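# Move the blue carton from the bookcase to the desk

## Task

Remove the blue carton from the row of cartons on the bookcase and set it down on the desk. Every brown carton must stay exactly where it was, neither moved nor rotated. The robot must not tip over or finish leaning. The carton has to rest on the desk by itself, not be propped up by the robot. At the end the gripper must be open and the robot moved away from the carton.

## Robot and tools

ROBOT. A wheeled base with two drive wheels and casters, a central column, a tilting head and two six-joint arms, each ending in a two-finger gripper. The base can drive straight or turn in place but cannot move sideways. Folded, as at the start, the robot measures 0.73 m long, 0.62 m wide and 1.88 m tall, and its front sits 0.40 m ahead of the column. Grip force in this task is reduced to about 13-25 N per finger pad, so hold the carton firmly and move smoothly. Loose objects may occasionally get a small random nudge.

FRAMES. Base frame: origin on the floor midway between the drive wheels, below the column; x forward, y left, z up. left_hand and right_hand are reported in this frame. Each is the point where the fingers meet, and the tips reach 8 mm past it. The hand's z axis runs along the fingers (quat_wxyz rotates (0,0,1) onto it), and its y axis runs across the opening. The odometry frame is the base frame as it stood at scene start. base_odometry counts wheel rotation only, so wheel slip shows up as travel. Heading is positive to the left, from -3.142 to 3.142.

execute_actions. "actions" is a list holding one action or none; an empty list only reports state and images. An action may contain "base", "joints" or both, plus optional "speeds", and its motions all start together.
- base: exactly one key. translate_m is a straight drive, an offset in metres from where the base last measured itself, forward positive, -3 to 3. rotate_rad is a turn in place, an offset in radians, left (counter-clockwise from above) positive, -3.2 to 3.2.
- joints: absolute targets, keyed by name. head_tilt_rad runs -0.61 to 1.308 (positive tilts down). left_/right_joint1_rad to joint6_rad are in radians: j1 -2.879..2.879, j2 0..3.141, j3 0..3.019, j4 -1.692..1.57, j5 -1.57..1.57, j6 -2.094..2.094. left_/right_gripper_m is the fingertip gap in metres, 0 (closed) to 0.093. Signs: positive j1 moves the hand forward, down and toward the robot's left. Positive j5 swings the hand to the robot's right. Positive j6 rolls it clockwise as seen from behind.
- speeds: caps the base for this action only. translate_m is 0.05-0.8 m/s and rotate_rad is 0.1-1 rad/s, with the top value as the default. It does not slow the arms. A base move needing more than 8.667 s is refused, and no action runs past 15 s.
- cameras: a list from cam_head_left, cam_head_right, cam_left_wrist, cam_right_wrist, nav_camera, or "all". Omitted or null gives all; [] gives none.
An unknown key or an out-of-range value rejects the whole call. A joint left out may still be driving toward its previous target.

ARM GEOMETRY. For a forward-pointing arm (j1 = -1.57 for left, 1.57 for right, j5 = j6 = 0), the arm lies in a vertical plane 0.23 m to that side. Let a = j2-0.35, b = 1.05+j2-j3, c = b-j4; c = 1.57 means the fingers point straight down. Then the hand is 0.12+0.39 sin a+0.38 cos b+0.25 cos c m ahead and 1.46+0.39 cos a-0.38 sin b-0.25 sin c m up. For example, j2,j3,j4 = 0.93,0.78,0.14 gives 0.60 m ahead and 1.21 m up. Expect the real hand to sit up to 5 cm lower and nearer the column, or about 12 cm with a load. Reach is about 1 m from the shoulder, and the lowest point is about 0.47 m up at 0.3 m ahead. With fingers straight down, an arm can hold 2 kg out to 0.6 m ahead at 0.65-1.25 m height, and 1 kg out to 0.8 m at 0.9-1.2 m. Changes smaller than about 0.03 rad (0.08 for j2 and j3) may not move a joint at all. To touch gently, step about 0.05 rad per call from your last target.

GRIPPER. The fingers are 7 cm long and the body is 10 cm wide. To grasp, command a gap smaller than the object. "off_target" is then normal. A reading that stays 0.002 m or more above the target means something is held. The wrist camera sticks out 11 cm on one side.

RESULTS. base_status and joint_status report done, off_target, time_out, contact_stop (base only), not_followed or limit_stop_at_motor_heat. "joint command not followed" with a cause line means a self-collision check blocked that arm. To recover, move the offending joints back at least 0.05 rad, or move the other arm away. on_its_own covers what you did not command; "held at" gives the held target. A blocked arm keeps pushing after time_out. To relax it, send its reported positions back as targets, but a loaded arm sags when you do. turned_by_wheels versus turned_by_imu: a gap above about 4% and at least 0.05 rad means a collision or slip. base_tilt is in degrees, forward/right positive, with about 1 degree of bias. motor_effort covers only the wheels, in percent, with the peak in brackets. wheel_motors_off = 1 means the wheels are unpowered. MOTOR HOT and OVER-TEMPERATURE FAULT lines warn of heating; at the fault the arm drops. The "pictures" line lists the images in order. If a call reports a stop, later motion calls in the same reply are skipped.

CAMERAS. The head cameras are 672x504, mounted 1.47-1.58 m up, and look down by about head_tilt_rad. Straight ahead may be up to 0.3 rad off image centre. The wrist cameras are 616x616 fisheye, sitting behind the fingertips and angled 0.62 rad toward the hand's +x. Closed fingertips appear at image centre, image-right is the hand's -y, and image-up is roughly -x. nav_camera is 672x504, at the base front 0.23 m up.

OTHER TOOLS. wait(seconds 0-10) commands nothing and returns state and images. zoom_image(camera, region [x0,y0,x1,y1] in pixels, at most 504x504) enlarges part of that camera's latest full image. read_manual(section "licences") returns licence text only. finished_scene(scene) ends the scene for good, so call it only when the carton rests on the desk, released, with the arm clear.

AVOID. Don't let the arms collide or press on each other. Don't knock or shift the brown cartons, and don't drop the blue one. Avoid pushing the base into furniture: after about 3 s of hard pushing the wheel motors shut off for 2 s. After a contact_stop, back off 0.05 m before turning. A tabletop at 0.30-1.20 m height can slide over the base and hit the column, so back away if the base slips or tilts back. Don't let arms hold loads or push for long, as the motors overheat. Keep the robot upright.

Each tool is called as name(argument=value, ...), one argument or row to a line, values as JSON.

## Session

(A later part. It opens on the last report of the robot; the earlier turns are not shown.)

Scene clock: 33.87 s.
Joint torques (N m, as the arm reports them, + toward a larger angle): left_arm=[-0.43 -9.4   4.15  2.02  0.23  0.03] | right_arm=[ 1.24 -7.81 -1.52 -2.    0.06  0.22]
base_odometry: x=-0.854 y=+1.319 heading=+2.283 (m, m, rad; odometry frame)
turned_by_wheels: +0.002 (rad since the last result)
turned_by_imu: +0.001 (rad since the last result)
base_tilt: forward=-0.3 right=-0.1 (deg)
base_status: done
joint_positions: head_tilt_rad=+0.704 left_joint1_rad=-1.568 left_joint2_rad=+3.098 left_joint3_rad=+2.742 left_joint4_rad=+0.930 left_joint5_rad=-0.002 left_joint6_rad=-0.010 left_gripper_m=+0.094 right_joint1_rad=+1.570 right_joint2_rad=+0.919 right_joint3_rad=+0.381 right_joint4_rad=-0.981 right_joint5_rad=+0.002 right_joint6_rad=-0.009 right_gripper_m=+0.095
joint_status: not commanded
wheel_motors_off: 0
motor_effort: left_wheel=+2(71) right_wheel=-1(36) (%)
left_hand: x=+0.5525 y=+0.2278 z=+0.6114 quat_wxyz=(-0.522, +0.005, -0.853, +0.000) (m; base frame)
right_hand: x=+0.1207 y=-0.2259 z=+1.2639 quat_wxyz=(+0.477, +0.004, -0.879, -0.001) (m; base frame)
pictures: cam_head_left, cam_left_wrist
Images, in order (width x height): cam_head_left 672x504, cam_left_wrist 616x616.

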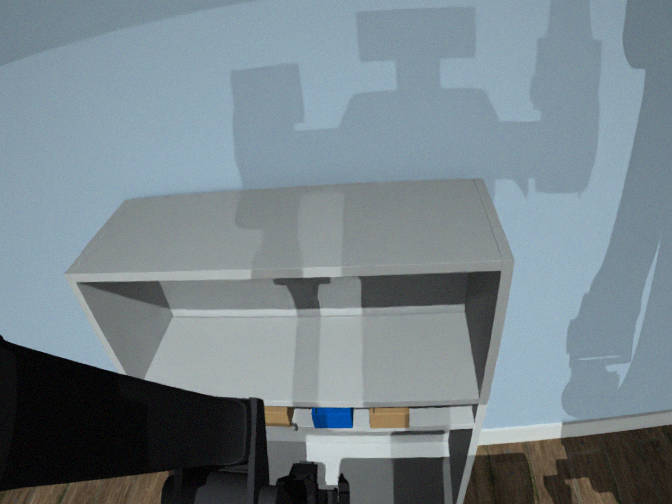

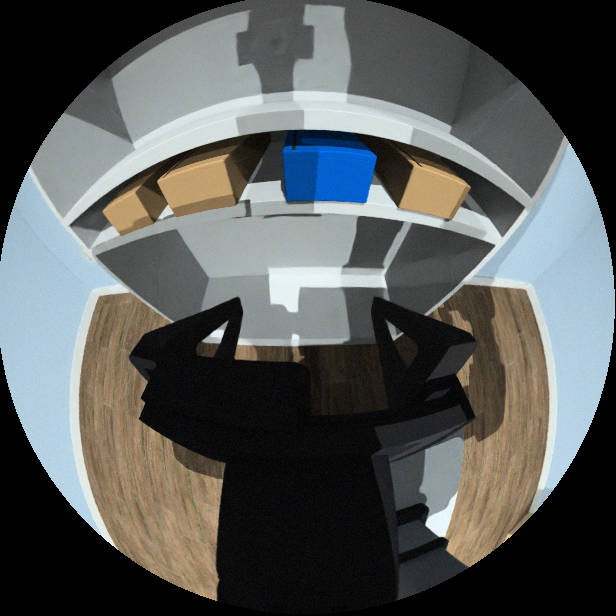

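execute_actions(
  actions=[
    {"base":{"rotate_rad":-0.03},"joints":{"left_joint4_rad":1.17}},
  ],
  cameras=["cam_left_wrist","cam_head_left"],
)

Scene clock: 35.07 s.
Joint torques (N m, as the arm reports them, + toward a larger angle): left_arm=[-0.86 -9.25  4.14  2.11  0.21  0.03] | right_arm=[ 1.17 -8.16 -1.66 -1.91  0.07  0.22]
base_odometry: x=-0.854 y=+1.319 heading=+2.254 (m, m, rad; odometry frame)
turned_by_wheels: -0.028 (rad since the last result)
turned_by_imu: -0.029 (rad since the last result)
base_tilt: forward=-0.1 right=-0.1 (deg)
base_status: done
joint_positions: head_tilt_rad=+0.704 left_joint1_rad=-1.569 left_joint2_rad=+3.098 left_joint3_rad=+2.742 left_joint4_rad=+1.150 left_joint5_rad=-0.002 left_joint6_rad=-0.010 left_gripper_m=+0.094 right_joint1_rad=+1.570 right_joint2_rad=+0.919 right_joint3_rad=+0.381 right_joint4_rad=-0.981 right_joint5_rad=+0.002 right_joint6_rad=-0.009 right_gripper_m=+0.095
joint_status: all done
wheel_motors_off: 0
motor_effort: left_wheel=+1(46) right_wheel=-1(34) (%)
left_hand: x=+0.5721 y=+0.2262 z=+0.6622 quat_wxyz=(-0.612, +0.005, -0.791, +0.002) (m; base frame)
right_hand: x=+0.1207 y=-0.2259 z=+1.2639 quat_wxyz=(+0.477, +0.004, -0.879, -0.001) (m; base frame)
pictures: cam_head_left, cam_left_wrist
Images, in order (width x height): cam_head_left 672x504, cam_left_wrist 616x616.

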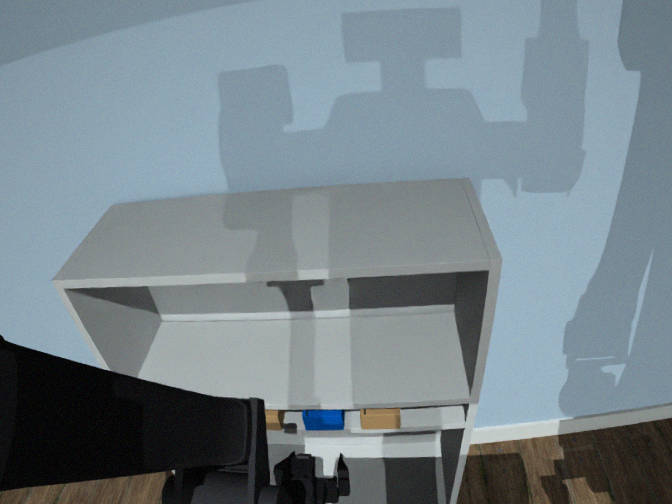

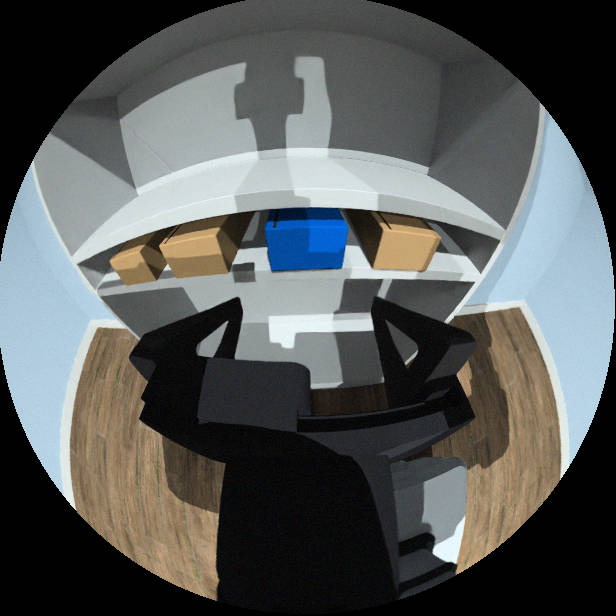

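execute_actions(
  actions=[
    {"base":{"translate_m":0.05},"speeds":{"translate_m":0.05}},
  ],
  cameras=["cam_left_wrist","cam_head_left"],
)

zoom_image(
  camera="cam_head_left",
  region=[220,380,420,504],
)

Scene clock: 37.27 s.
Joint torques (N m, as the arm reports them, + toward a larger angle): left_arm=[-0.07 -9.28  4.16  2.13  0.22  0.03] | right_arm=[ 1.25 -8.92 -1.46 -1.86  0.06  0.21]
base_odometry: x=-0.886 y=+1.358 heading=+2.253 (m, m, rad; odometry frame)
turned_by_wheels: -0.001 (rad since the last result)
turned_by_imu: -0.002 (rad since the last result)
base_tilt: forward=-0.2 right=-0.2 (deg)
base_status: done
joint_positions: head_tilt_rad=+0.704 left_joint1_rad=-1.569 left_joint2_rad=+3.098 left_joint3_rad=+2.742 left_joint4_rad=+1.150 left_joint5_rad=-0.002 left_joint6_rad=-0.010 left_gripper_m=+0.094 right_joint1_rad=+1.570 right_joint2_rad=+0.919 right_joint3_rad=+0.381 right_joint4_rad=-0.981 right_joint5_rad=+0.002 right_joint6_rad=-0.009 right_gripper_m=+0.095
joint_status: not commanded
wheel_motors_off: 0
motor_effort: left_wheel=-1(50) right_wheel=+1(32) (%)
left_hand: x=+0.5718 y=+0.2262 z=+0.6620 quat_wxyz=(-0.612, +0.005, -0.791, +0.002) (m; base frame)
right_hand: x=+0.1207 y=-0.2259 z=+1.2639 quat_wxyz=(+0.477, +0.004, -0.879, -0.001) (m; base frame)
pictures: cam_head_left, cam_left_wrist
Images, in order (width x height): cam_head_left 672x504, cam_left_wrist 616x616.

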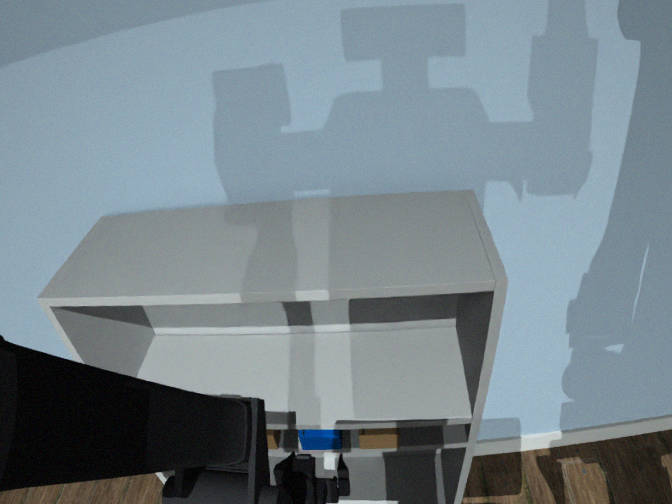

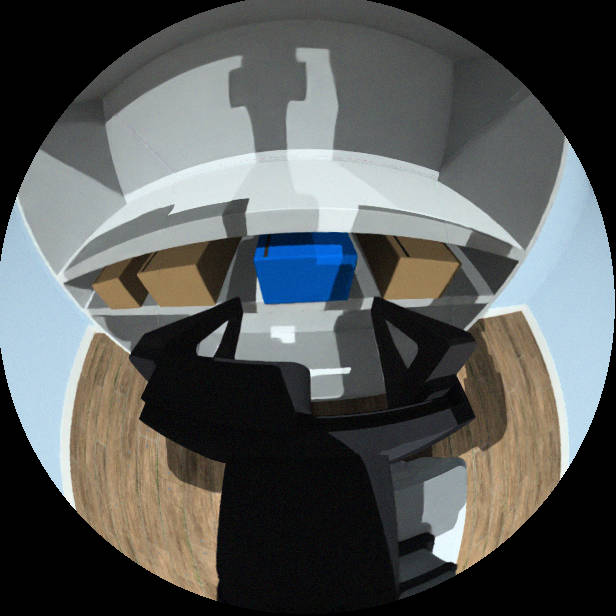

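Region (220, 380, 420, 504) of cam_head_left's 672x504 image, scaled by 2.520, with more detail than that image has; it fills the top 312 rows of this view, and the rest is white.

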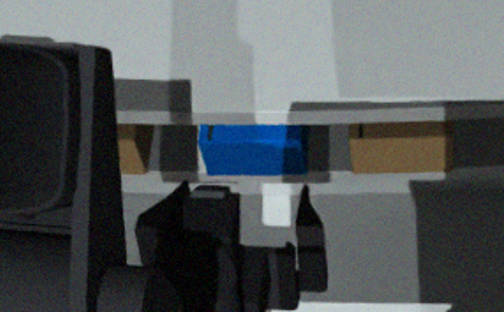

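execute_actions(
  actions=[
    {"base":{"translate_m":0.035},"speeds":{"translate_m":0.05}},
  ],
  cameras=["cam_left_wrist"],
)

execute_actions(
  actions=[
    {"base":{"translate_m":0.03},"speeds":{"translate_m":0.05}},
  ],
  cameras=["cam_left_wrist","cam_head_left"],
)

Scene clock: 39.13 s.
Joint torques (N m, as the arm reports them, + toward a larger angle): left_arm=[-0.25 -9.5   4.16  2.12  0.22  0.03] | right_arm=[ 1.18 -8.27 -1.66 -1.98  0.06  0.2 ]
base_odometry: x=-0.908 y=+1.385 heading=+2.252 (m, m, rad; odometry frame)
turned_by_wheels: -0.001 (rad since the last result)
turned_by_imu: -0.002 (rad since the last result)
base_tilt: forward=-0.2 right=+0.0 (deg)
base_status: done
joint_positions: head_tilt_rad=+0.704 left_joint1_rad=-1.569 left_joint2_rad=+3.097 left_joint3_rad=+2.742 left_joint4_rad=+1.150 left_joint5_rad=-0.002 left_joint6_rad=-0.010 left_gripper_m=+0.094 right_joint1_rad=+1.570 right_joint2_rad=+0.919 right_joint3_rad=+0.381 right_joint4_rad=-0.981 right_joint5_rad=+0.002 right_joint6_rad=-0.009 right_gripper_m=+0.095
joint_status: not commanded
wheel_motors_off: 0
motor_effort: left_wheel=-2(47) right_wheel=+1(33) (%)
left_hand: x=+0.5727 y=+0.2262 z=+0.6625 quat_wxyz=(-0.613, +0.005, -0.790, +0.002) (m; base frame)
right_hand: x=+0.1207 y=-0.2259 z=+1.2639 quat_wxyz=(+0.477, +0.004, -0.879, -0.001) (m; base frame)
pictures: cam_left_wrist
Images, in order (width x height): cam_left_wrist 616x616.

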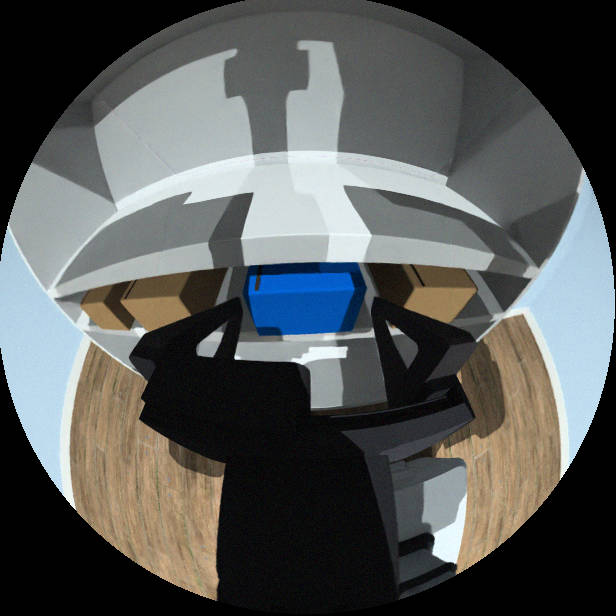

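Scene clock: 40.50 s.
Joint torques (N m, as the arm reports them, + toward a larger angle): left_arm=[-0.34 -9.3   4.18  2.11  0.22  0.03] | right_arm=[ 1.24 -7.47 -1.52 -1.87  0.07  0.23]
base_odometry: x=-0.927 y=+1.409 heading=+2.251 (m, m, rad; odometry frame)
turned_by_wheels: -0.001 (rad since the last result)
turned_by_imu: -0.001 (rad since the last result)
base_tilt: forward=-0.1 right=-0.1 (deg)
base_status: done
joint_positions: head_tilt_rad=+0.704 left_joint1_rad=-1.569 left_joint2_rad=+3.098 left_joint3_rad=+2.742 left_joint4_rad=+1.150 left_joint5_rad=-0.002 left_joint6_rad=-0.010 left_gripper_m=+0.094 right_joint1_rad=+1.570 right_joint2_rad=+0.919 right_joint3_rad=+0.381 right_joint4_rad=-0.981 right_joint5_rad=+0.002 right_joint6_rad=-0.009 right_gripper_m=+0.095
joint_status: not commanded
wheel_motors_off: 0
motor_effort: left_wheel=-4(51) right_wheel=+1(33) (%)
left_hand: x=+0.5721 y=+0.2262 z=+0.6622 quat_wxyz=(-0.612, +0.005, -0.791, +0.002) (m; base frame)
right_hand: x=+0.1209 y=-0.2259 z=+1.2639 quat_wxyz=(+0.477, +0.004, -0.879, -0.001) (m; base frame)
pictures: cam_head_left, cam_left_wrist
Images, in order (width x height): cam_head_left 672x504, cam_left_wrist 616x616.

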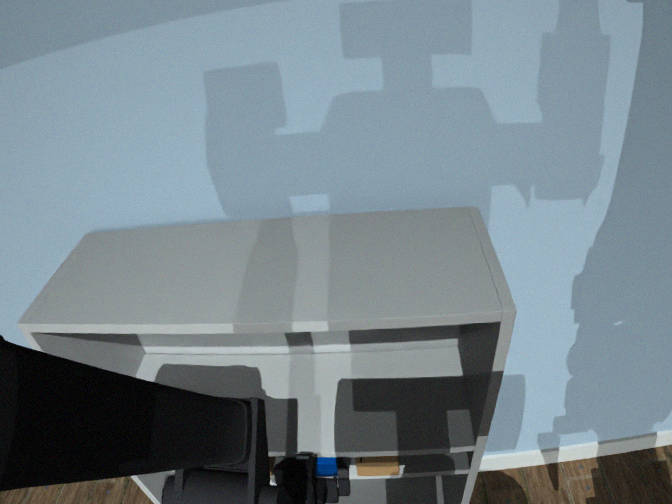

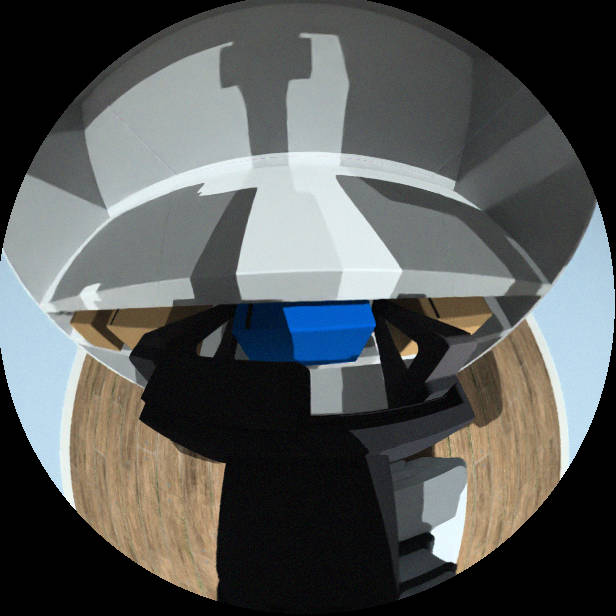

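execute_actions(
  actions=[
    {"base":{"translate_m":0.02},"speeds":{"translate_m":0.05}},
  ],
  cameras=[],
)

execute_actions(
  actions=[
    {"joints":{"left_gripper_m":0.04}},
  ],
  cameras=["cam_left_wrist"],
)

execute_actions(
  actions=[
    {"base":{"translate_m":-0.06},"speeds":{"translate_m":0.05}},
  ],
  cameras=["cam_left_wrist"],
)

Scene clock: 41.80 s.
Joint torques (N m, as the arm reports them, + toward a larger angle): left_arm=[-0.26 -9.68  4.21  2.11  0.24  0.06] | right_arm=[ 1.22 -7.89 -1.48 -1.96  0.07  0.22]
base_odometry: x=-0.939 y=+1.424 heading=+2.250 (m, m, rad; odometry frame)
turned_by_wheels: -0.001 (rad since the last result)
turned_by_imu: -0.001 (rad since the last result)
base_tilt: forward=-0.1 right=-0.1 (deg)
base_status: done
joint_positions: head_tilt_rad=+0.704 left_joint1_rad=-1.569 left_joint2_rad=+3.106 left_joint3_rad=+2.740 left_joint4_rad=+1.150 left_joint5_rad=-0.002 left_joint6_rad=-0.014 left_gripper_m=+0.094 right_joint1_rad=+1.570 right_joint2_rad=+0.919 right_joint3_rad=+0.381 right_joint4_rad=-0.981 right_joint5_rad=+0.002 right_joint6_rad=-0.009 right_gripper_m=+0.095
joint_status: not commanded
wheel_motors_off: 0
motor_effort: left_wheel=-1(42) right_wheel=+1(30) (%)
left_hand: x=+0.5643 y=+0.2263 z=+0.6577 quat_wxyz=(-0.608, +0.006, -0.794, +0.003) (m; base frame)
right_hand: x=+0.1207 y=-0.2259 z=+1.2639 quat_wxyz=(+0.477, +0.004, -0.879, -0.001) (m; base frame)
pictures: none
No camera images: the call's "cameras" was empty. Leave "cameras" out to get every camera's image.

Scene clock: 42.40 s.
Joint torques (N m, as the arm reports them, + toward a larger angle): left_arm=[-0.24 -9.71  4.2   2.12  0.24  0.06] | right_arm=[ 1.19 -7.76 -1.42 -1.83  0.07  0.21]
base_odometry: x=-0.939 y=+1.424 heading=+2.250 (m, m, rad; odometry frame)
turned_by_wheels: +0.000 (rad since the last result)
turned_by_imu: +0.000 (rad since the last result)
base_tilt: forward=-0.4 right=-0.1 (deg)
base_status: not commanded
joint_positions: head_tilt_rad=+0.704 left_joint1_rad=-1.569 left_joint2_rad=+3.106 left_joint3_rad=+2.740 left_joint4_rad=+1.150 left_joint5_rad=-0.002 left_joint6_rad=-0.014 left_gripper_m=+0.086 right_joint1_rad=+1.570 right_joint2_rad=+0.919 right_joint3_rad=+0.381 right_joint4_rad=-0.981 right_joint5_rad=+0.002 right_joint6_rad=-0.009 right_gripper_m=+0.095
joint_status: left_gripper_m off_target (ended at +0.086, target +0.040)
wheel_motors_off: 0
motor_effort: left_wheel=-1(1) right_wheel=+2(2) (%)
left_hand: x=+0.5643 y=+0.2263 z=+0.6577 quat_wxyz=(-0.608, +0.006, -0.794, +0.003) (m; base frame)
right_hand: x=+0.1207 y=-0.2259 z=+1.2639 quat_wxyz=(+0.477, +0.004, -0.879, -0.001) (m; base frame)
pictures: cam_left_wrist
Images, in order (width x height): cam_left_wrist 616x616.

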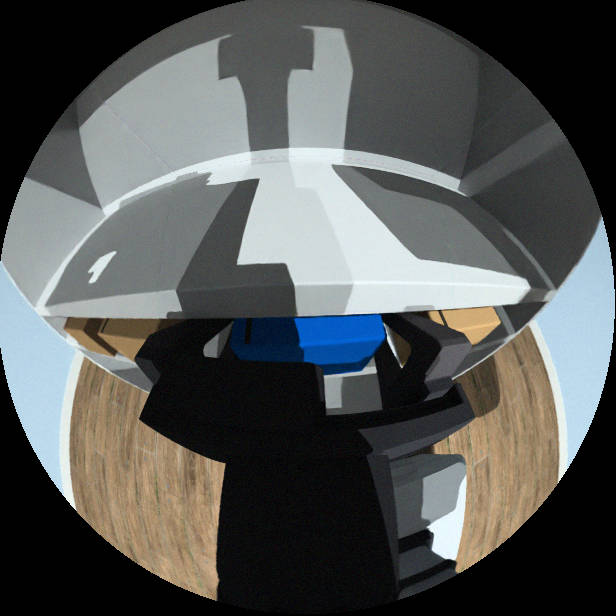

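Scene clock: 44.30 s.
Joint torques (N m, as the arm reports them, + toward a larger angle): left_arm=[-0.11 -9.59  4.26  2.11  0.24  0.07] | right_arm=[ 1.17 -8.14 -1.46 -1.87  0.06  0.21]
base_odometry: x=-0.902 y=+1.378 heading=+2.252 (m, m, rad; odometry frame)
turned_by_wheels: +0.002 (rad since the last result)
turned_by_imu: +0.001 (rad since the last result)
base_tilt: forward=-0.3 right=-0.1 (deg)
base_status: done
joint_positions: head_tilt_rad=+0.704 left_joint1_rad=-1.569 left_joint2_rad=+3.105 left_joint3_rad=+2.740 left_joint4_rad=+1.150 left_joint5_rad=-0.002 left_joint6_rad=-0.014 left_gripper_m=+0.086 right_joint1_rad=+1.570 right_joint2_rad=+0.919 right_joint3_rad=+0.380 right_joint4_rad=-0.981 right_joint5_rad=+0.002 right_joint6_rad=-0.009 right_gripper_m=+0.095
joint_status: not commanded
wheel_motors_off: 0
motor_effort: left_wheel=+2(58) right_wheel=-2(32) (%)
left_hand: x=+0.5652 y=+0.2263 z=+0.6582 quat_wxyz=(-0.609, +0.006, -0.793, +0.003) (m; base frame)
right_hand: x=+0.1203 y=-0.2259 z=+1.2641 quat_wxyz=(+0.478, +0.004, -0.878, -0.001) (m; base frame)
pictures: cam_left_wrist
Images, in order (width x height): cam_left_wrist 616x616.

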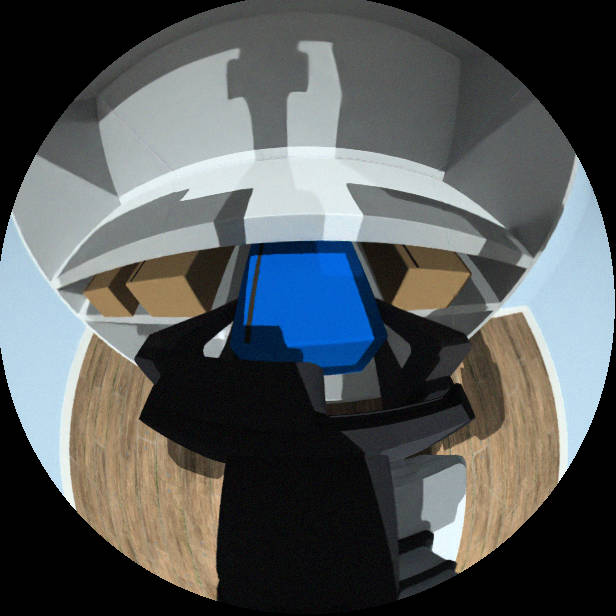

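execute_actions(
  actions=[
    {"base":{"translate_m":-0.06},"speeds":{"translate_m":0.05}},
  ],
  cameras=["cam_left_wrist","cam_head_left"],
)

Scene clock: 46.40 s.
Joint torques (N m, as the arm reports them, + toward a larger angle): left_arm=[-0.2  -9.71  4.25  2.11  0.23  0.07] | right_arm=[ 1.22 -7.96 -1.4  -1.8   0.07  0.2 ]
base_odometry: x=-0.864 y=+1.331 heading=+2.254 (m, m, rad; odometry frame)
turned_by_wheels: +0.002 (rad since the last result)
turned_by_imu: +0.001 (rad since the last result)
base_tilt: forward=-0.1 right=+0.1 (deg)
base_status: done
joint_positions: head_tilt_rad=+0.704 left_joint1_rad=-1.569 left_joint2_rad=+3.103 left_joint3_rad=+2.740 left_joint4_rad=+1.150 left_joint5_rad=-0.002 left_joint6_rad=-0.014 left_gripper_m=+0.086 right_joint1_rad=+1.570 right_joint2_rad=+0.919 right_joint3_rad=+0.380 right_joint4_rad=-0.981 right_joint5_rad=+0.002 right_joint6_rad=-0.009 right_gripper_m=+0.095
joint_status: not commanded
wheel_motors_off: 0
motor_effort: left_wheel=+2(55) right_wheel=-2(34) (%)
left_hand: x=+0.5667 y=+0.2263 z=+0.6590 quat_wxyz=(-0.609, +0.006, -0.793, +0.003) (m; base frame)
right_hand: x=+0.1203 y=-0.2259 z=+1.2641 quat_wxyz=(+0.478, +0.004, -0.878, -0.001) (m; base frame)
pictures: cam_head_left, cam_left_wrist
Images, in order (width x height): cam_head_left 672x504, cam_left_wrist 616x616.

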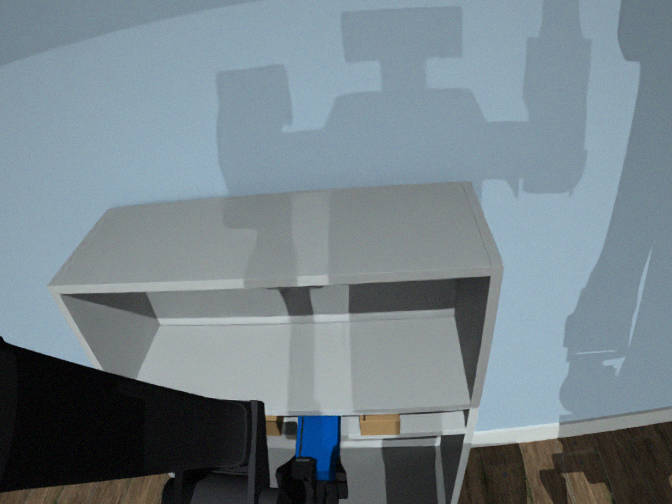

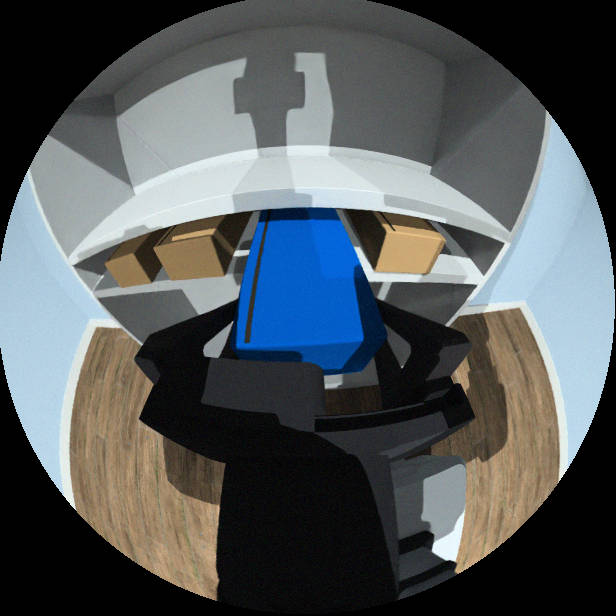

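execute_actions(
  actions=[
    {"base":{"translate_m":0.035},"speeds":{"translate_m":0.05}},
  ],
  cameras=[],
)

execute_actions(
  actions=[
    {"joints":{"left_gripper_m":0.093}},
  ],
  cameras=["cam_left_wrist"],
)

execute_actions(
  actions=[
    {"base":{"translate_m":0.03},"speeds":{"translate_m":0.05}},
  ],
  cameras=["cam_left_wrist"],
)

execute_actions(
  actions=[
    {"joints":{"left_gripper_m":0.03}},
  ],
  cameras=[],
)

execute_actions(
  actions=[
    {"base":{"translate_m":-0.13},"speeds":{"translate_m":0.05}},
  ],
  cameras=["cam_left_wrist","cam_head_left"],
)

Scene clock: 48.37 s.
Joint torques (N m, as the arm reports them, + toward a larger angle): left_arm=[-0.26 -9.67  4.2   2.13  0.24  0.06] | right_arm=[ 1.27 -7.89 -1.63 -1.95  0.07  0.21]
base_odometry: x=-0.886 y=+1.358 heading=+2.253 (m, m, rad; odometry frame)
turned_by_wheels: -0.001 (rad since the last result)
turned_by_imu: -0.002 (rad since the last result)
base_tilt: forward=-0.4 right=+0.0 (deg)
base_status: done
joint_positions: head_tilt_rad=+0.704 left_joint1_rad=-1.569 left_joint2_rad=+3.102 left_joint3_rad=+2.740 left_joint4_rad=+1.150 left_joint5_rad=-0.002 left_joint6_rad=-0.014 left_gripper_m=+0.086 right_joint1_rad=+1.570 right_joint2_rad=+0.919 right_joint3_rad=+0.381 right_joint4_rad=-0.981 right_joint5_rad=+0.002 right_joint6_rad=-0.009 right_gripper_m=+0.095
joint_status: not commanded
wheel_motors_off: 0
motor_effort: left_wheel=-2(48) right_wheel=+1(35) (%)
left_hand: x=+0.5679 y=+0.2263 z=+0.6597 quat_wxyz=(-0.610, +0.006, -0.792, +0.003) (m; base frame)
right_hand: x=+0.1207 y=-0.2259 z=+1.2639 quat_wxyz=(+0.477, +0.004, -0.879, -0.001) (m; base frame)
pictures: none
No camera images: the call's "cameras" was empty. Leave "cameras" out to get every camera's image.

Scene clock: 48.97 s.
Joint torques (N m, as the arm reports them, + toward a larger angle): left_arm=[-0.24 -9.65  4.33  2.1   0.24  0.06] | right_arm=[ 1.13 -7.98 -1.62 -1.86  0.07  0.21]
base_odometry: x=-0.886 y=+1.358 heading=+2.253 (m, m, rad; odometry frame)
turned_by_wheels: +0.000 (rad since the last result)
turned_by_imu: +0.000 (rad since the last result)
base_tilt: forward=-0.3 right=-0.2 (deg)
base_status: not commanded
joint_positions: head_tilt_rad=+0.704 left_joint1_rad=-1.569 left_joint2_rad=+3.102 left_joint3_rad=+2.740 left_joint4_rad=+1.150 left_joint5_rad=-0.002 left_joint6_rad=-0.014 left_gripper_m=+0.093 right_joint1_rad=+1.570 right_joint2_rad=+0.919 right_joint3_rad=+0.381 right_joint4_rad=-0.981 right_joint5_rad=+0.002 right_joint6_rad=-0.009 right_gripper_m=+0.095
joint_status: all done
wheel_motors_off: 0
motor_effort: left_wheel=-1(2) right_wheel=+1(1) (%)
left_hand: x=+0.5679 y=+0.2263 z=+0.6597 quat_wxyz=(-0.610, +0.006, -0.792, +0.003) (m; base frame)
right_hand: x=+0.1207 y=-0.2259 z=+1.2639 quat_wxyz=(+0.477, +0.004, -0.879, -0.001) (m; base frame)
pictures: cam_left_wrist
Images, in order (width x height): cam_left_wrist 616x616.

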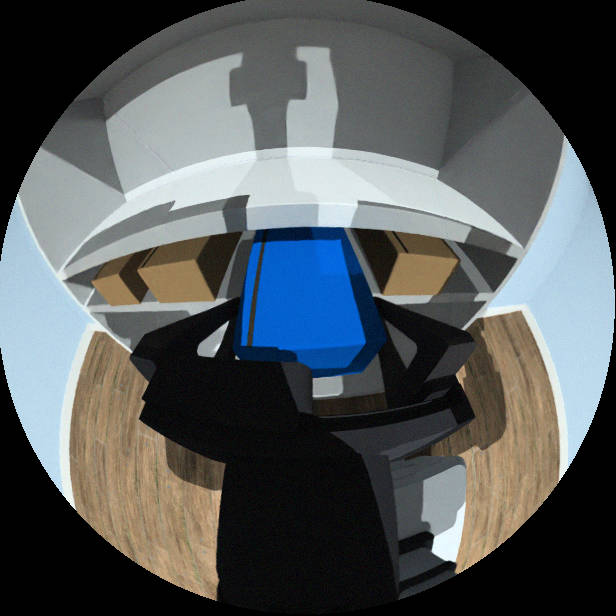

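Scene clock: 50.33 s.
Joint torques (N m, as the arm reports them, + toward a larger angle): left_arm=[-0.27 -9.13  4.2   2.12  0.24  0.06] | right_arm=[ 1.21 -8.12 -1.45 -1.86  0.07  0.21]
base_odometry: x=-0.905 y=+1.382 heading=+2.251 (m, m, rad; odometry frame)
turned_by_wheels: -0.001 (rad since the last result)
turned_by_imu: -0.002 (rad since the last result)
base_tilt: forward=-0.3 right=+0.0 (deg)
base_status: done
joint_positions: head_tilt_rad=+0.704 left_joint1_rad=-1.569 left_joint2_rad=+3.101 left_joint3_rad=+2.740 left_joint4_rad=+1.150 left_joint5_rad=-0.002 left_joint6_rad=-0.014 left_gripper_m=+0.093 right_joint1_rad=+1.570 right_joint2_rad=+0.919 right_joint3_rad=+0.381 right_joint4_rad=-0.981 right_joint5_rad=+0.002 right_joint6_rad=-0.009 right_gripper_m=+0.095
joint_status: not commanded
wheel_motors_off: 0
motor_effort: left_wheel=-1(49) right_wheel=+1(36) (%)
left_hand: x=+0.5690 y=+0.2263 z=+0.6603 quat_wxyz=(-0.611, +0.006, -0.792, +0.003) (m; base frame)
right_hand: x=+0.1209 y=-0.2259 z=+1.2639 quat_wxyz=(+0.477, +0.004, -0.879, -0.001) (m; base frame)
pictures: cam_left_wrist
Images, in order (width x height): cam_left_wrist 616x616.

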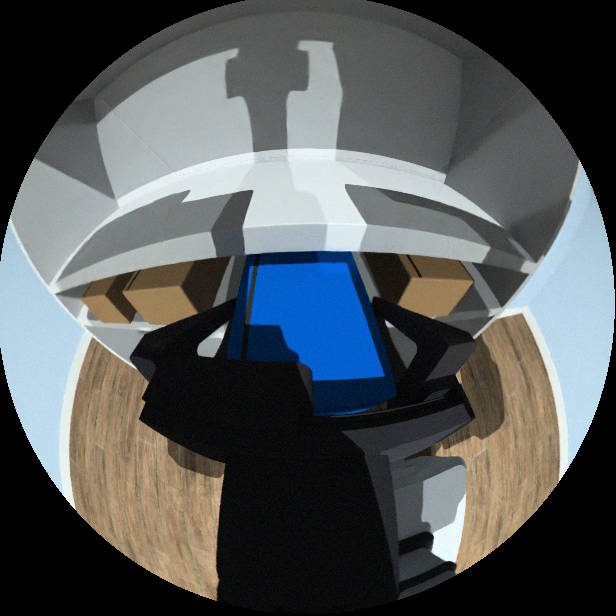

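Scene clock: 50.97 s.
Joint torques (N m, as the arm reports them, + toward a larger angle): left_arm=[-0.28 -9.44  4.25  2.1   0.22  0.06] | right_arm=[ 1.21 -8.11 -1.61 -1.81  0.07  0.21]
base_odometry: x=-0.905 y=+1.382 heading=+2.251 (m, m, rad; odometry frame)
turned_by_wheels: +0.000 (rad since the last result)
turned_by_imu: +0.000 (rad since the last result)
base_tilt: forward=+0.0 right=-0.2 (deg)
base_status: not commanded
joint_positions: head_tilt_rad=+0.704 left_joint1_rad=-1.569 left_joint2_rad=+3.101 left_joint3_rad=+2.740 left_joint4_rad=+1.150 left_joint5_rad=-0.002 left_joint6_rad=-0.014 left_gripper_m=+0.087 right_joint1_rad=+1.570 right_joint2_rad=+0.919 right_joint3_rad=+0.381 right_joint4_rad=-0.981 right_joint5_rad=+0.002 right_joint6_rad=-0.009 right_gripper_m=+0.095
joint_status: left_gripper_m off_target (ended at +0.087, target +0.030)
wheel_motors_off: 0
motor_effort: left_wheel=-2(1) right_wheel=+1(1) (%)
left_hand: x=+0.5690 y=+0.2262 z=+0.6603 quat_wxyz=(-0.611, +0.006, -0.792, +0.003) (m; base frame)
right_hand: x=+0.1209 y=-0.2259 z=+1.2639 quat_wxyz=(+0.477, +0.004, -0.879, -0.001) (m; base frame)
pictures: none
No camera images: the call's "cameras" was empty. Leave "cameras" out to get every camera's image.

Scene clock: 54.27 s.
Joint torques (N m, as the arm reports them, + toward a larger angle): left_arm=[-0.21 -9.46  4.26  2.14  0.19  0.06] | right_arm=[ 1.32 -8.01 -1.37 -1.86  0.07  0.22]
base_odometry: x=-0.823 y=+1.281 heading=+2.252 (m, m, rad; odometry frame)
turned_by_wheels: +0.001 (rad since the last result)
turned_by_imu: +0.000 (rad since the last result)
base_tilt: forward=-0.2 right=-0.3 (deg)
base_status: done
joint_positions: head_tilt_rad=+0.704 left_joint1_rad=-1.569 left_joint2_rad=+3.100 left_joint3_rad=+2.740 left_joint4_rad=+1.150 left_joint5_rad=-0.002 left_joint6_rad=-0.014 left_gripper_m=+0.087 right_joint1_rad=+1.570 right_joint2_rad=+0.919 right_joint3_rad=+0.380 right_joint4_rad=-0.981 right_joint5_rad=+0.002 right_joint6_rad=-0.009 right_gripper_m=+0.095
joint_status: not commanded
wheel_motors_off: 0
motor_effort: left_wheel=-1(40) right_wheel=-1(33) (%)
left_hand: x=+0.5693 y=+0.2262 z=+0.6605 quat_wxyz=(-0.611, +0.006, -0.792, +0.003) (m; base frame)
right_hand: x=+0.1203 y=-0.2259 z=+1.2641 quat_wxyz=(+0.478, +0.004, -0.878, -0.001) (m; base frame)
pictures: cam_head_left, cam_left_wrist
Images, in order (width x height): cam_head_left 672x504, cam_left_wrist 616x616.

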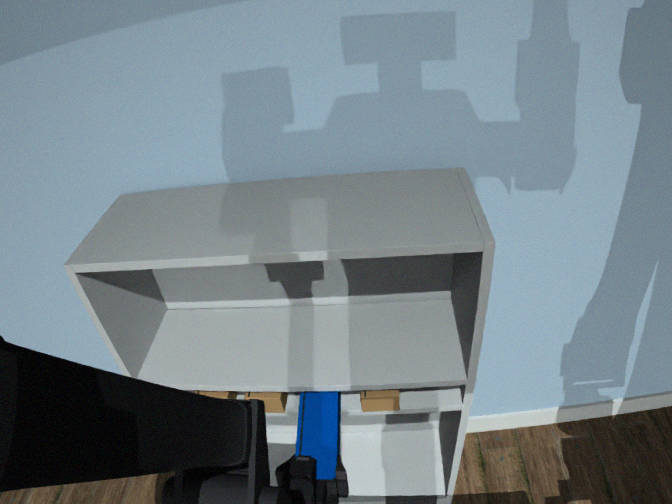

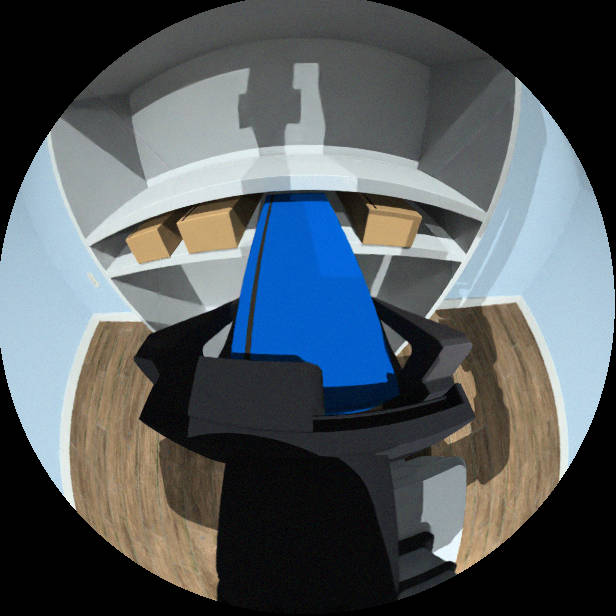

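execute_actions(
  actions=[
    {"base":{"translate_m":-0.07},"speeds":{"translate_m":0.05}},
  ],
  cameras=["cam_left_wrist","cam_head_left"],
)

Scene clock: 56.50 s.
Joint torques (N m, as the arm reports them, + toward a larger angle): left_arm=[-0.17 -9.24  4.24  2.12  0.22  0.06] | right_arm=[ 1.19 -8.21 -1.38 -1.85  0.06  0.22]
base_odometry: x=-0.779 y=+1.226 heading=+2.251 (m, m, rad; odometry frame)
turned_by_wheels: -0.001 (rad since the last result)
turned_by_imu: -0.002 (rad since the last result)
base_tilt: forward=-0.1 right=+0.0 (deg)
base_status: done
joint_positions: head_tilt_rad=+0.704 left_joint1_rad=-1.569 left_joint2_rad=+3.100 left_joint3_rad=+2.740 left_joint4_rad=+1.150 left_joint5_rad=-0.002 left_joint6_rad=-0.014 left_gripper_m=+0.087 right_joint1_rad=+1.570 right_joint2_rad=+0.919 right_joint3_rad=+0.380 right_joint4_rad=-0.981 right_joint5_rad=+0.002 right_joint6_rad=-0.009 right_gripper_m=+0.095
joint_status: not commanded
wheel_motors_off: 0
motor_effort: left_wheel=-1(41) right_wheel=+0(49) (%)
left_hand: x=+0.5693 y=+0.2262 z=+0.6605 quat_wxyz=(-0.611, +0.006, -0.792, +0.003) (m; base frame)
right_hand: x=+0.1203 y=-0.2259 z=+1.2641 quat_wxyz=(+0.478, +0.004, -0.878, -0.001) (m; base frame)
pictures: cam_head_left, cam_left_wrist
Images, in order (width x height): cam_head_left 672x504, cam_left_wrist 616x616.

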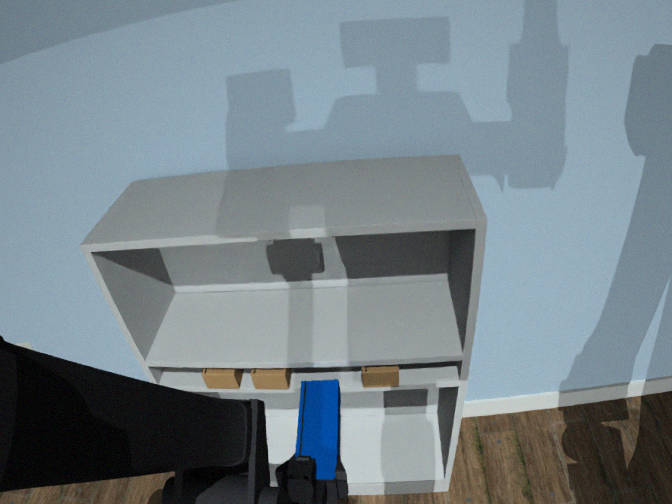

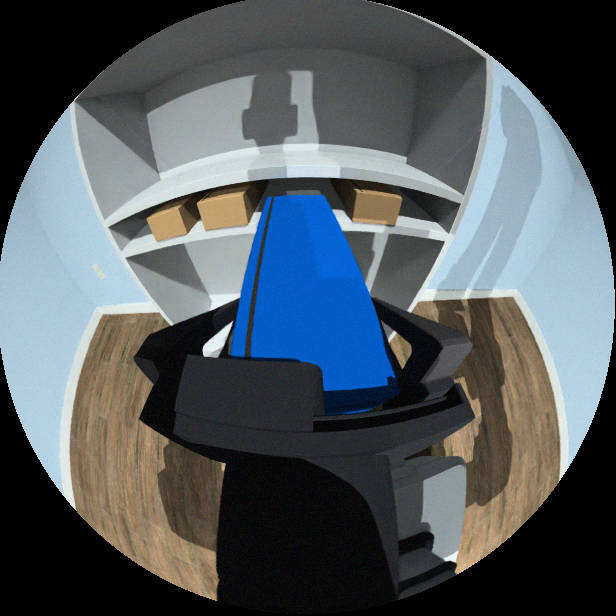

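execute_actions(
  actions=[
    {"base":{"translate_m":-0.4},"speeds":{"translate_m":0.1}},
  ],
  cameras=["cam_left_wrist"],
)

execute_actions(
  actions=[
    {"base":{"rotate_rad":-2.6},"speeds":{"rotate_rad":0.35},"joints":{"left_joint2_rad":2.95,"left_joint3_rad":2.87,"left_joint4_rad":0.87,"head_tilt_rad":0.5}},
  ],
  cameras=["cam_left_wrist","cam_head_right","nav_camera"],
)

Scene clock: 61.60 s.
Joint torques (N m, as the arm reports them, + toward a larger angle): left_arm=[-0.25 -9.23  4.23  2.08  0.22  0.06] | right_arm=[ 1.18 -8.13 -1.44 -1.96  0.06  0.21]
base_odometry: x=-0.528 y=+0.915 heading=+2.250 (m, m, rad; odometry frame)
turned_by_wheels: -0.001 (rad since the last result)
turned_by_imu: -0.004 (rad since the last result)
base_tilt: forward=-0.2 right=+0.0 (deg)
base_status: done
joint_positions: head_tilt_rad=+0.704 left_joint1_rad=-1.569 left_joint2_rad=+3.101 left_joint3_rad=+2.740 left_joint4_rad=+1.150 left_joint5_rad=-0.002 left_joint6_rad=-0.014 left_gripper_m=+0.087 right_joint1_rad=+1.570 right_joint2_rad=+0.919 right_joint3_rad=+0.380 right_joint4_rad=-0.981 right_joint5_rad=+0.002 right_joint6_rad=-0.009 right_gripper_m=+0.095
joint_status: not commanded
wheel_motors_off: 0
motor_effort: left_wheel=-2(76) right_wheel=+1(36) (%)
left_hand: x=+0.5687 y=+0.2262 z=+0.6602 quat_wxyz=(-0.610, +0.006, -0.792, +0.003) (m; base frame)
right_hand: x=+0.1202 y=-0.2259 z=+1.2642 quat_wxyz=(+0.478, +0.004, -0.878, -0.001) (m; base frame)
pictures: cam_left_wrist
Images, in order (width x height): cam_left_wrist 616x616.

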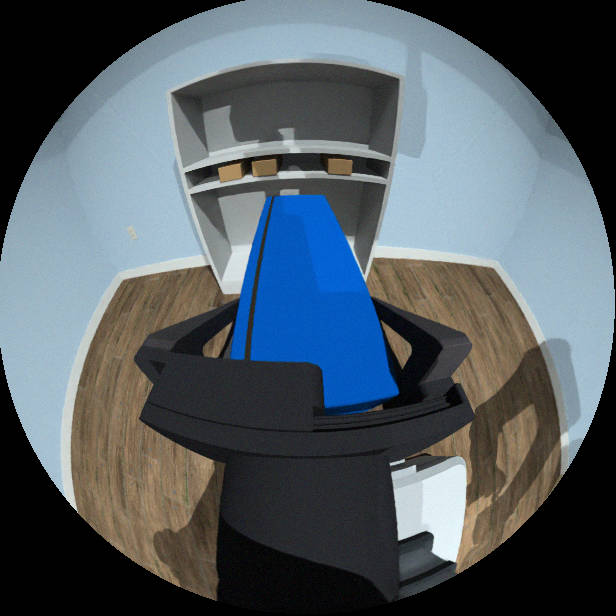

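Scene clock: 69.77 s.
Joint torques (N m, as the arm reports them, + toward a larger angle): left_arm=[ -0.14 -12.65   6.64   0.97   0.21   0.06] | right_arm=[ 1.16 -7.64 -1.53 -1.85  0.06  0.22]
base_odometry: x=-0.528 y=+0.915 heading=-0.349 (m, m, rad; odometry frame)
turned_by_wheels: -2.599 (rad since the last result)
turned_by_imu: -2.635 (rad since the last result)
base_tilt: forward=+0.0 right=+0.2 (deg)
base_status: done
joint_positions: head_tilt_rad=+0.518 left_joint1_rad=-1.571 left_joint2_rad=+2.929 left_joint3_rad=+2.863 left_joint4_rad=+0.881 left_joint5_rad=-0.002 left_joint6_rad=-0.014 left_gripper_m=+0.087 right_joint1_rad=+1.570 right_joint2_rad=+0.919 right_joint3_rad=+0.380 right_joint4_rad=-0.981 right_joint5_rad=+0.002 right_joint6_rad=-0.009 right_gripper_m=+0.095
joint_status: all done
wheel_motors_off: 0
motor_effort: left_wheel=+2(59) right_wheel=-3(38) (%)
left_hand: x=+0.7357 y=+0.2251 z=+0.7303 quat_wxyz=(-0.620, +0.006, -0.784, +0.003) (m; base frame)
right_hand: x=+0.1202 y=-0.2259 z=+1.2642 quat_wxyz=(+0.478, +0.004, -0.878, -0.001) (m; base frame)
pictures: cam_head_right, cam_left_wrist, nav_camera
Images, in order (width x height): cam_head_right 672x504, cam_left_wrist 616x616, nav_camera 672x504.

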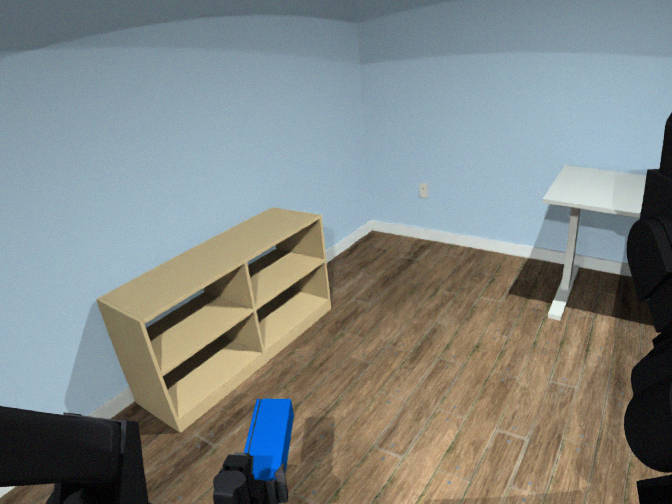

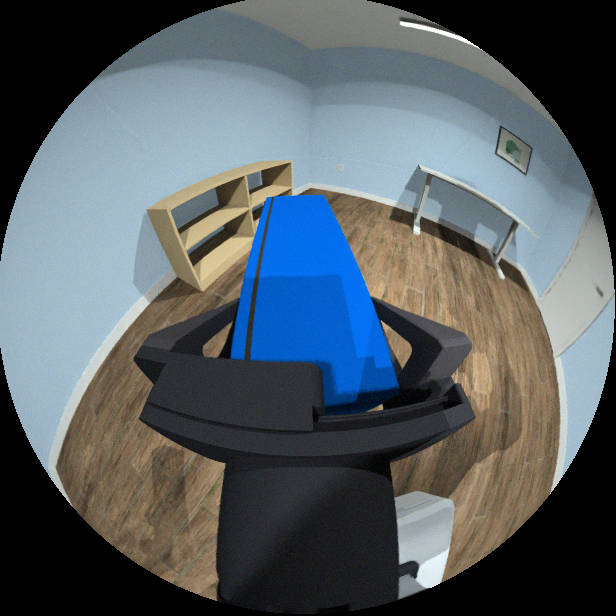

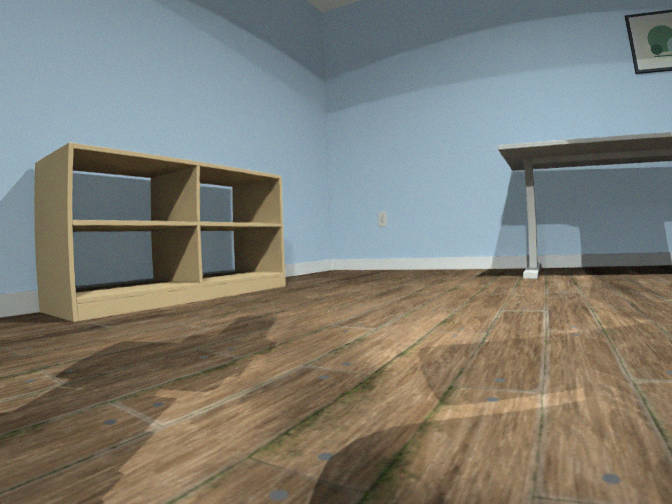

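execute_actions(
  actions=[
    {"base":{"rotate_rad":-0.62},"speeds":{"rotate_rad":0.35},"joints":{"left_joint2_rad":2.7,"left_joint3_rad":2.95,"left_joint4_rad":0.53}},
  ],
  cameras=[],
)

execute_actions(
  actions=[
    {"base":{"translate_m":1.5},"speeds":{"translate_m":0.3}},
  ],
  cameras=["cam_left_wrist","cam_head_left","nav_camera"],
)

Scene clock: 72.43 s.
Joint torques (N m, as the arm reports them, + toward a larger angle): left_arm=[ -0.04 -17.24   9.49   0.99   0.19   0.06] | right_arm=[ 1.27 -8.03 -1.48 -1.85  0.06  0.21]
base_odometry: x=-0.528 y=+0.915 heading=-0.969 (m, m, rad; odometry frame)
turned_by_wheels: -0.619 (rad since the last result)
turned_by_imu: -0.630 (rad since the last result)
base_tilt: forward=-0.1 right=+0.1 (deg)
base_status: done
joint_positions: head_tilt_rad=+0.518 left_joint1_rad=-1.574 left_joint2_rad=+2.676 left_joint3_rad=+2.938 left_joint4_rad=+0.540 left_joint5_rad=-0.002 left_joint6_rad=-0.014 left_gripper_m=+0.087 right_joint1_rad=+1.570 right_joint2_rad=+0.919 right_joint3_rad=+0.380 right_joint4_rad=-0.981 right_joint5_rad=+0.002 right_joint6_rad=-0.009 right_gripper_m=+0.095
joint_status: all done
wheel_motors_off: 0
motor_effort: left_wheel=+3(31) right_wheel=-3(19) (%)
left_hand: x=+0.9120 y=+0.2219 z=+0.8620 quat_wxyz=(-0.616, +0.006, -0.788, +0.005) (m; base frame)
right_hand: x=+0.1202 y=-0.2259 z=+1.2642 quat_wxyz=(+0.478, +0.004, -0.878, -0.001) (m; base frame)
pictures: none
No camera images: the call's "cameras" was empty. Leave "cameras" out to get every camera's image.

Scene clock: 78.63 s.
Joint torques (N m, as the arm reports them, + toward a larger angle): left_arm=[  0.03 -17.67   9.44   1.01   0.2    0.06] | right_arm=[ 1.25 -7.89 -1.74 -1.84  0.07  0.21]
base_odometry: x=+0.321 y=-0.321 heading=-0.970 (m, m, rad; odometry frame)
turned_by_wheels: -0.001 (rad since the last result)
turned_by_imu: -0.002 (rad since the last result)
base_tilt: forward=-0.2 right=+0.0 (deg)
base_status: done
joint_positions: head_tilt_rad=+0.518 left_joint1_rad=-1.574 left_joint2_rad=+2.682 left_joint3_rad=+2.938 left_joint4_rad=+0.539 left_joint5_rad=-0.002 left_joint6_rad=-0.014 left_gripper_m=+0.087 right_joint1_rad=+1.570 right_joint2_rad=+0.919 right_joint3_rad=+0.382 right_joint4_rad=-0.981 right_joint5_rad=+0.002 right_joint6_rad=-0.009 right_gripper_m=+0.095
joint_status: not commanded
wheel_motors_off: 0
motor_effort: left_wheel=-2(62) right_wheel=+1(50) (%)
left_hand: x=+0.9083 y=+0.2218 z=+0.8569 quat_wxyz=(-0.613, +0.006, -0.790, +0.005) (m; base frame)
right_hand: x=+0.1211 y=-0.2259 z=+1.2638 quat_wxyz=(+0.477, +0.004, -0.879, -0.001) (m; base frame)
pictures: cam_head_left, cam_left_wrist, nav_camera
Images, in order (width x height): cam_head_left 672x504, cam_left_wrist 616x616, nav_camera 672x504.

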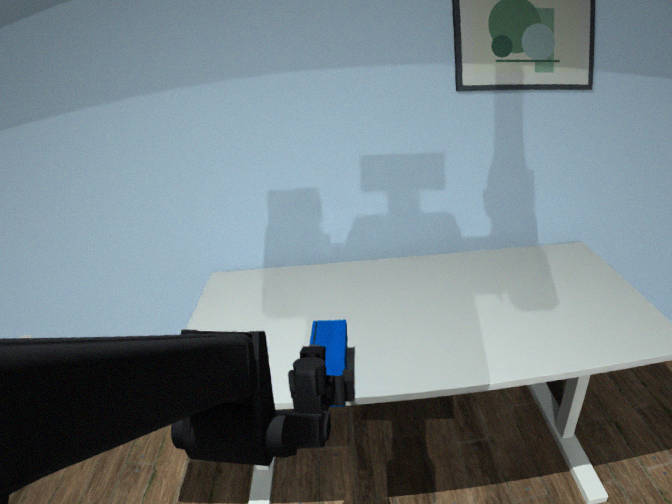

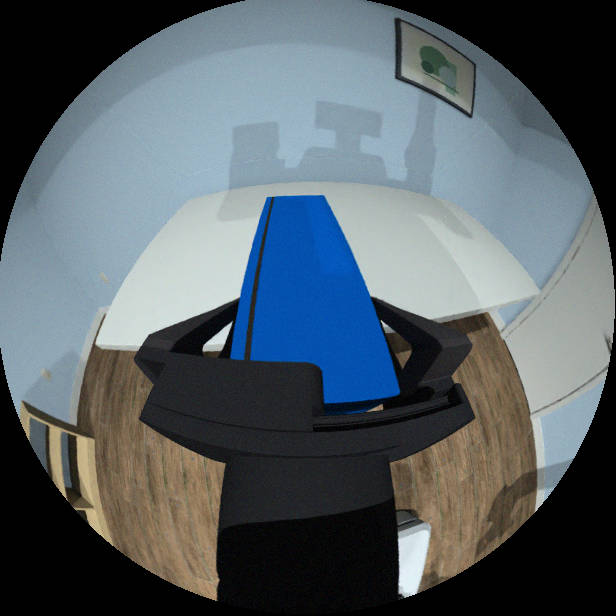

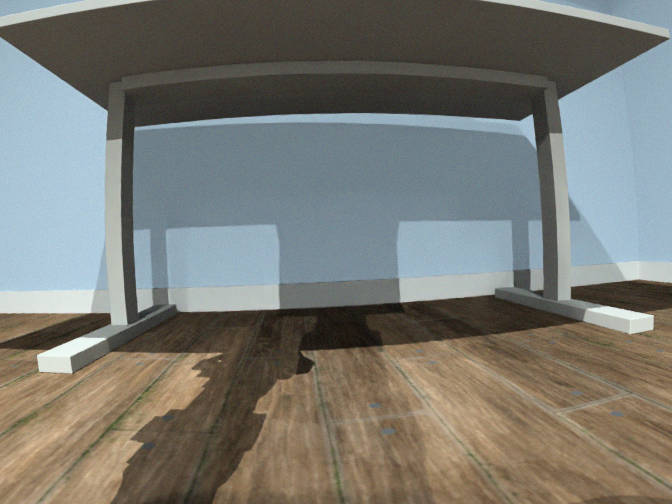

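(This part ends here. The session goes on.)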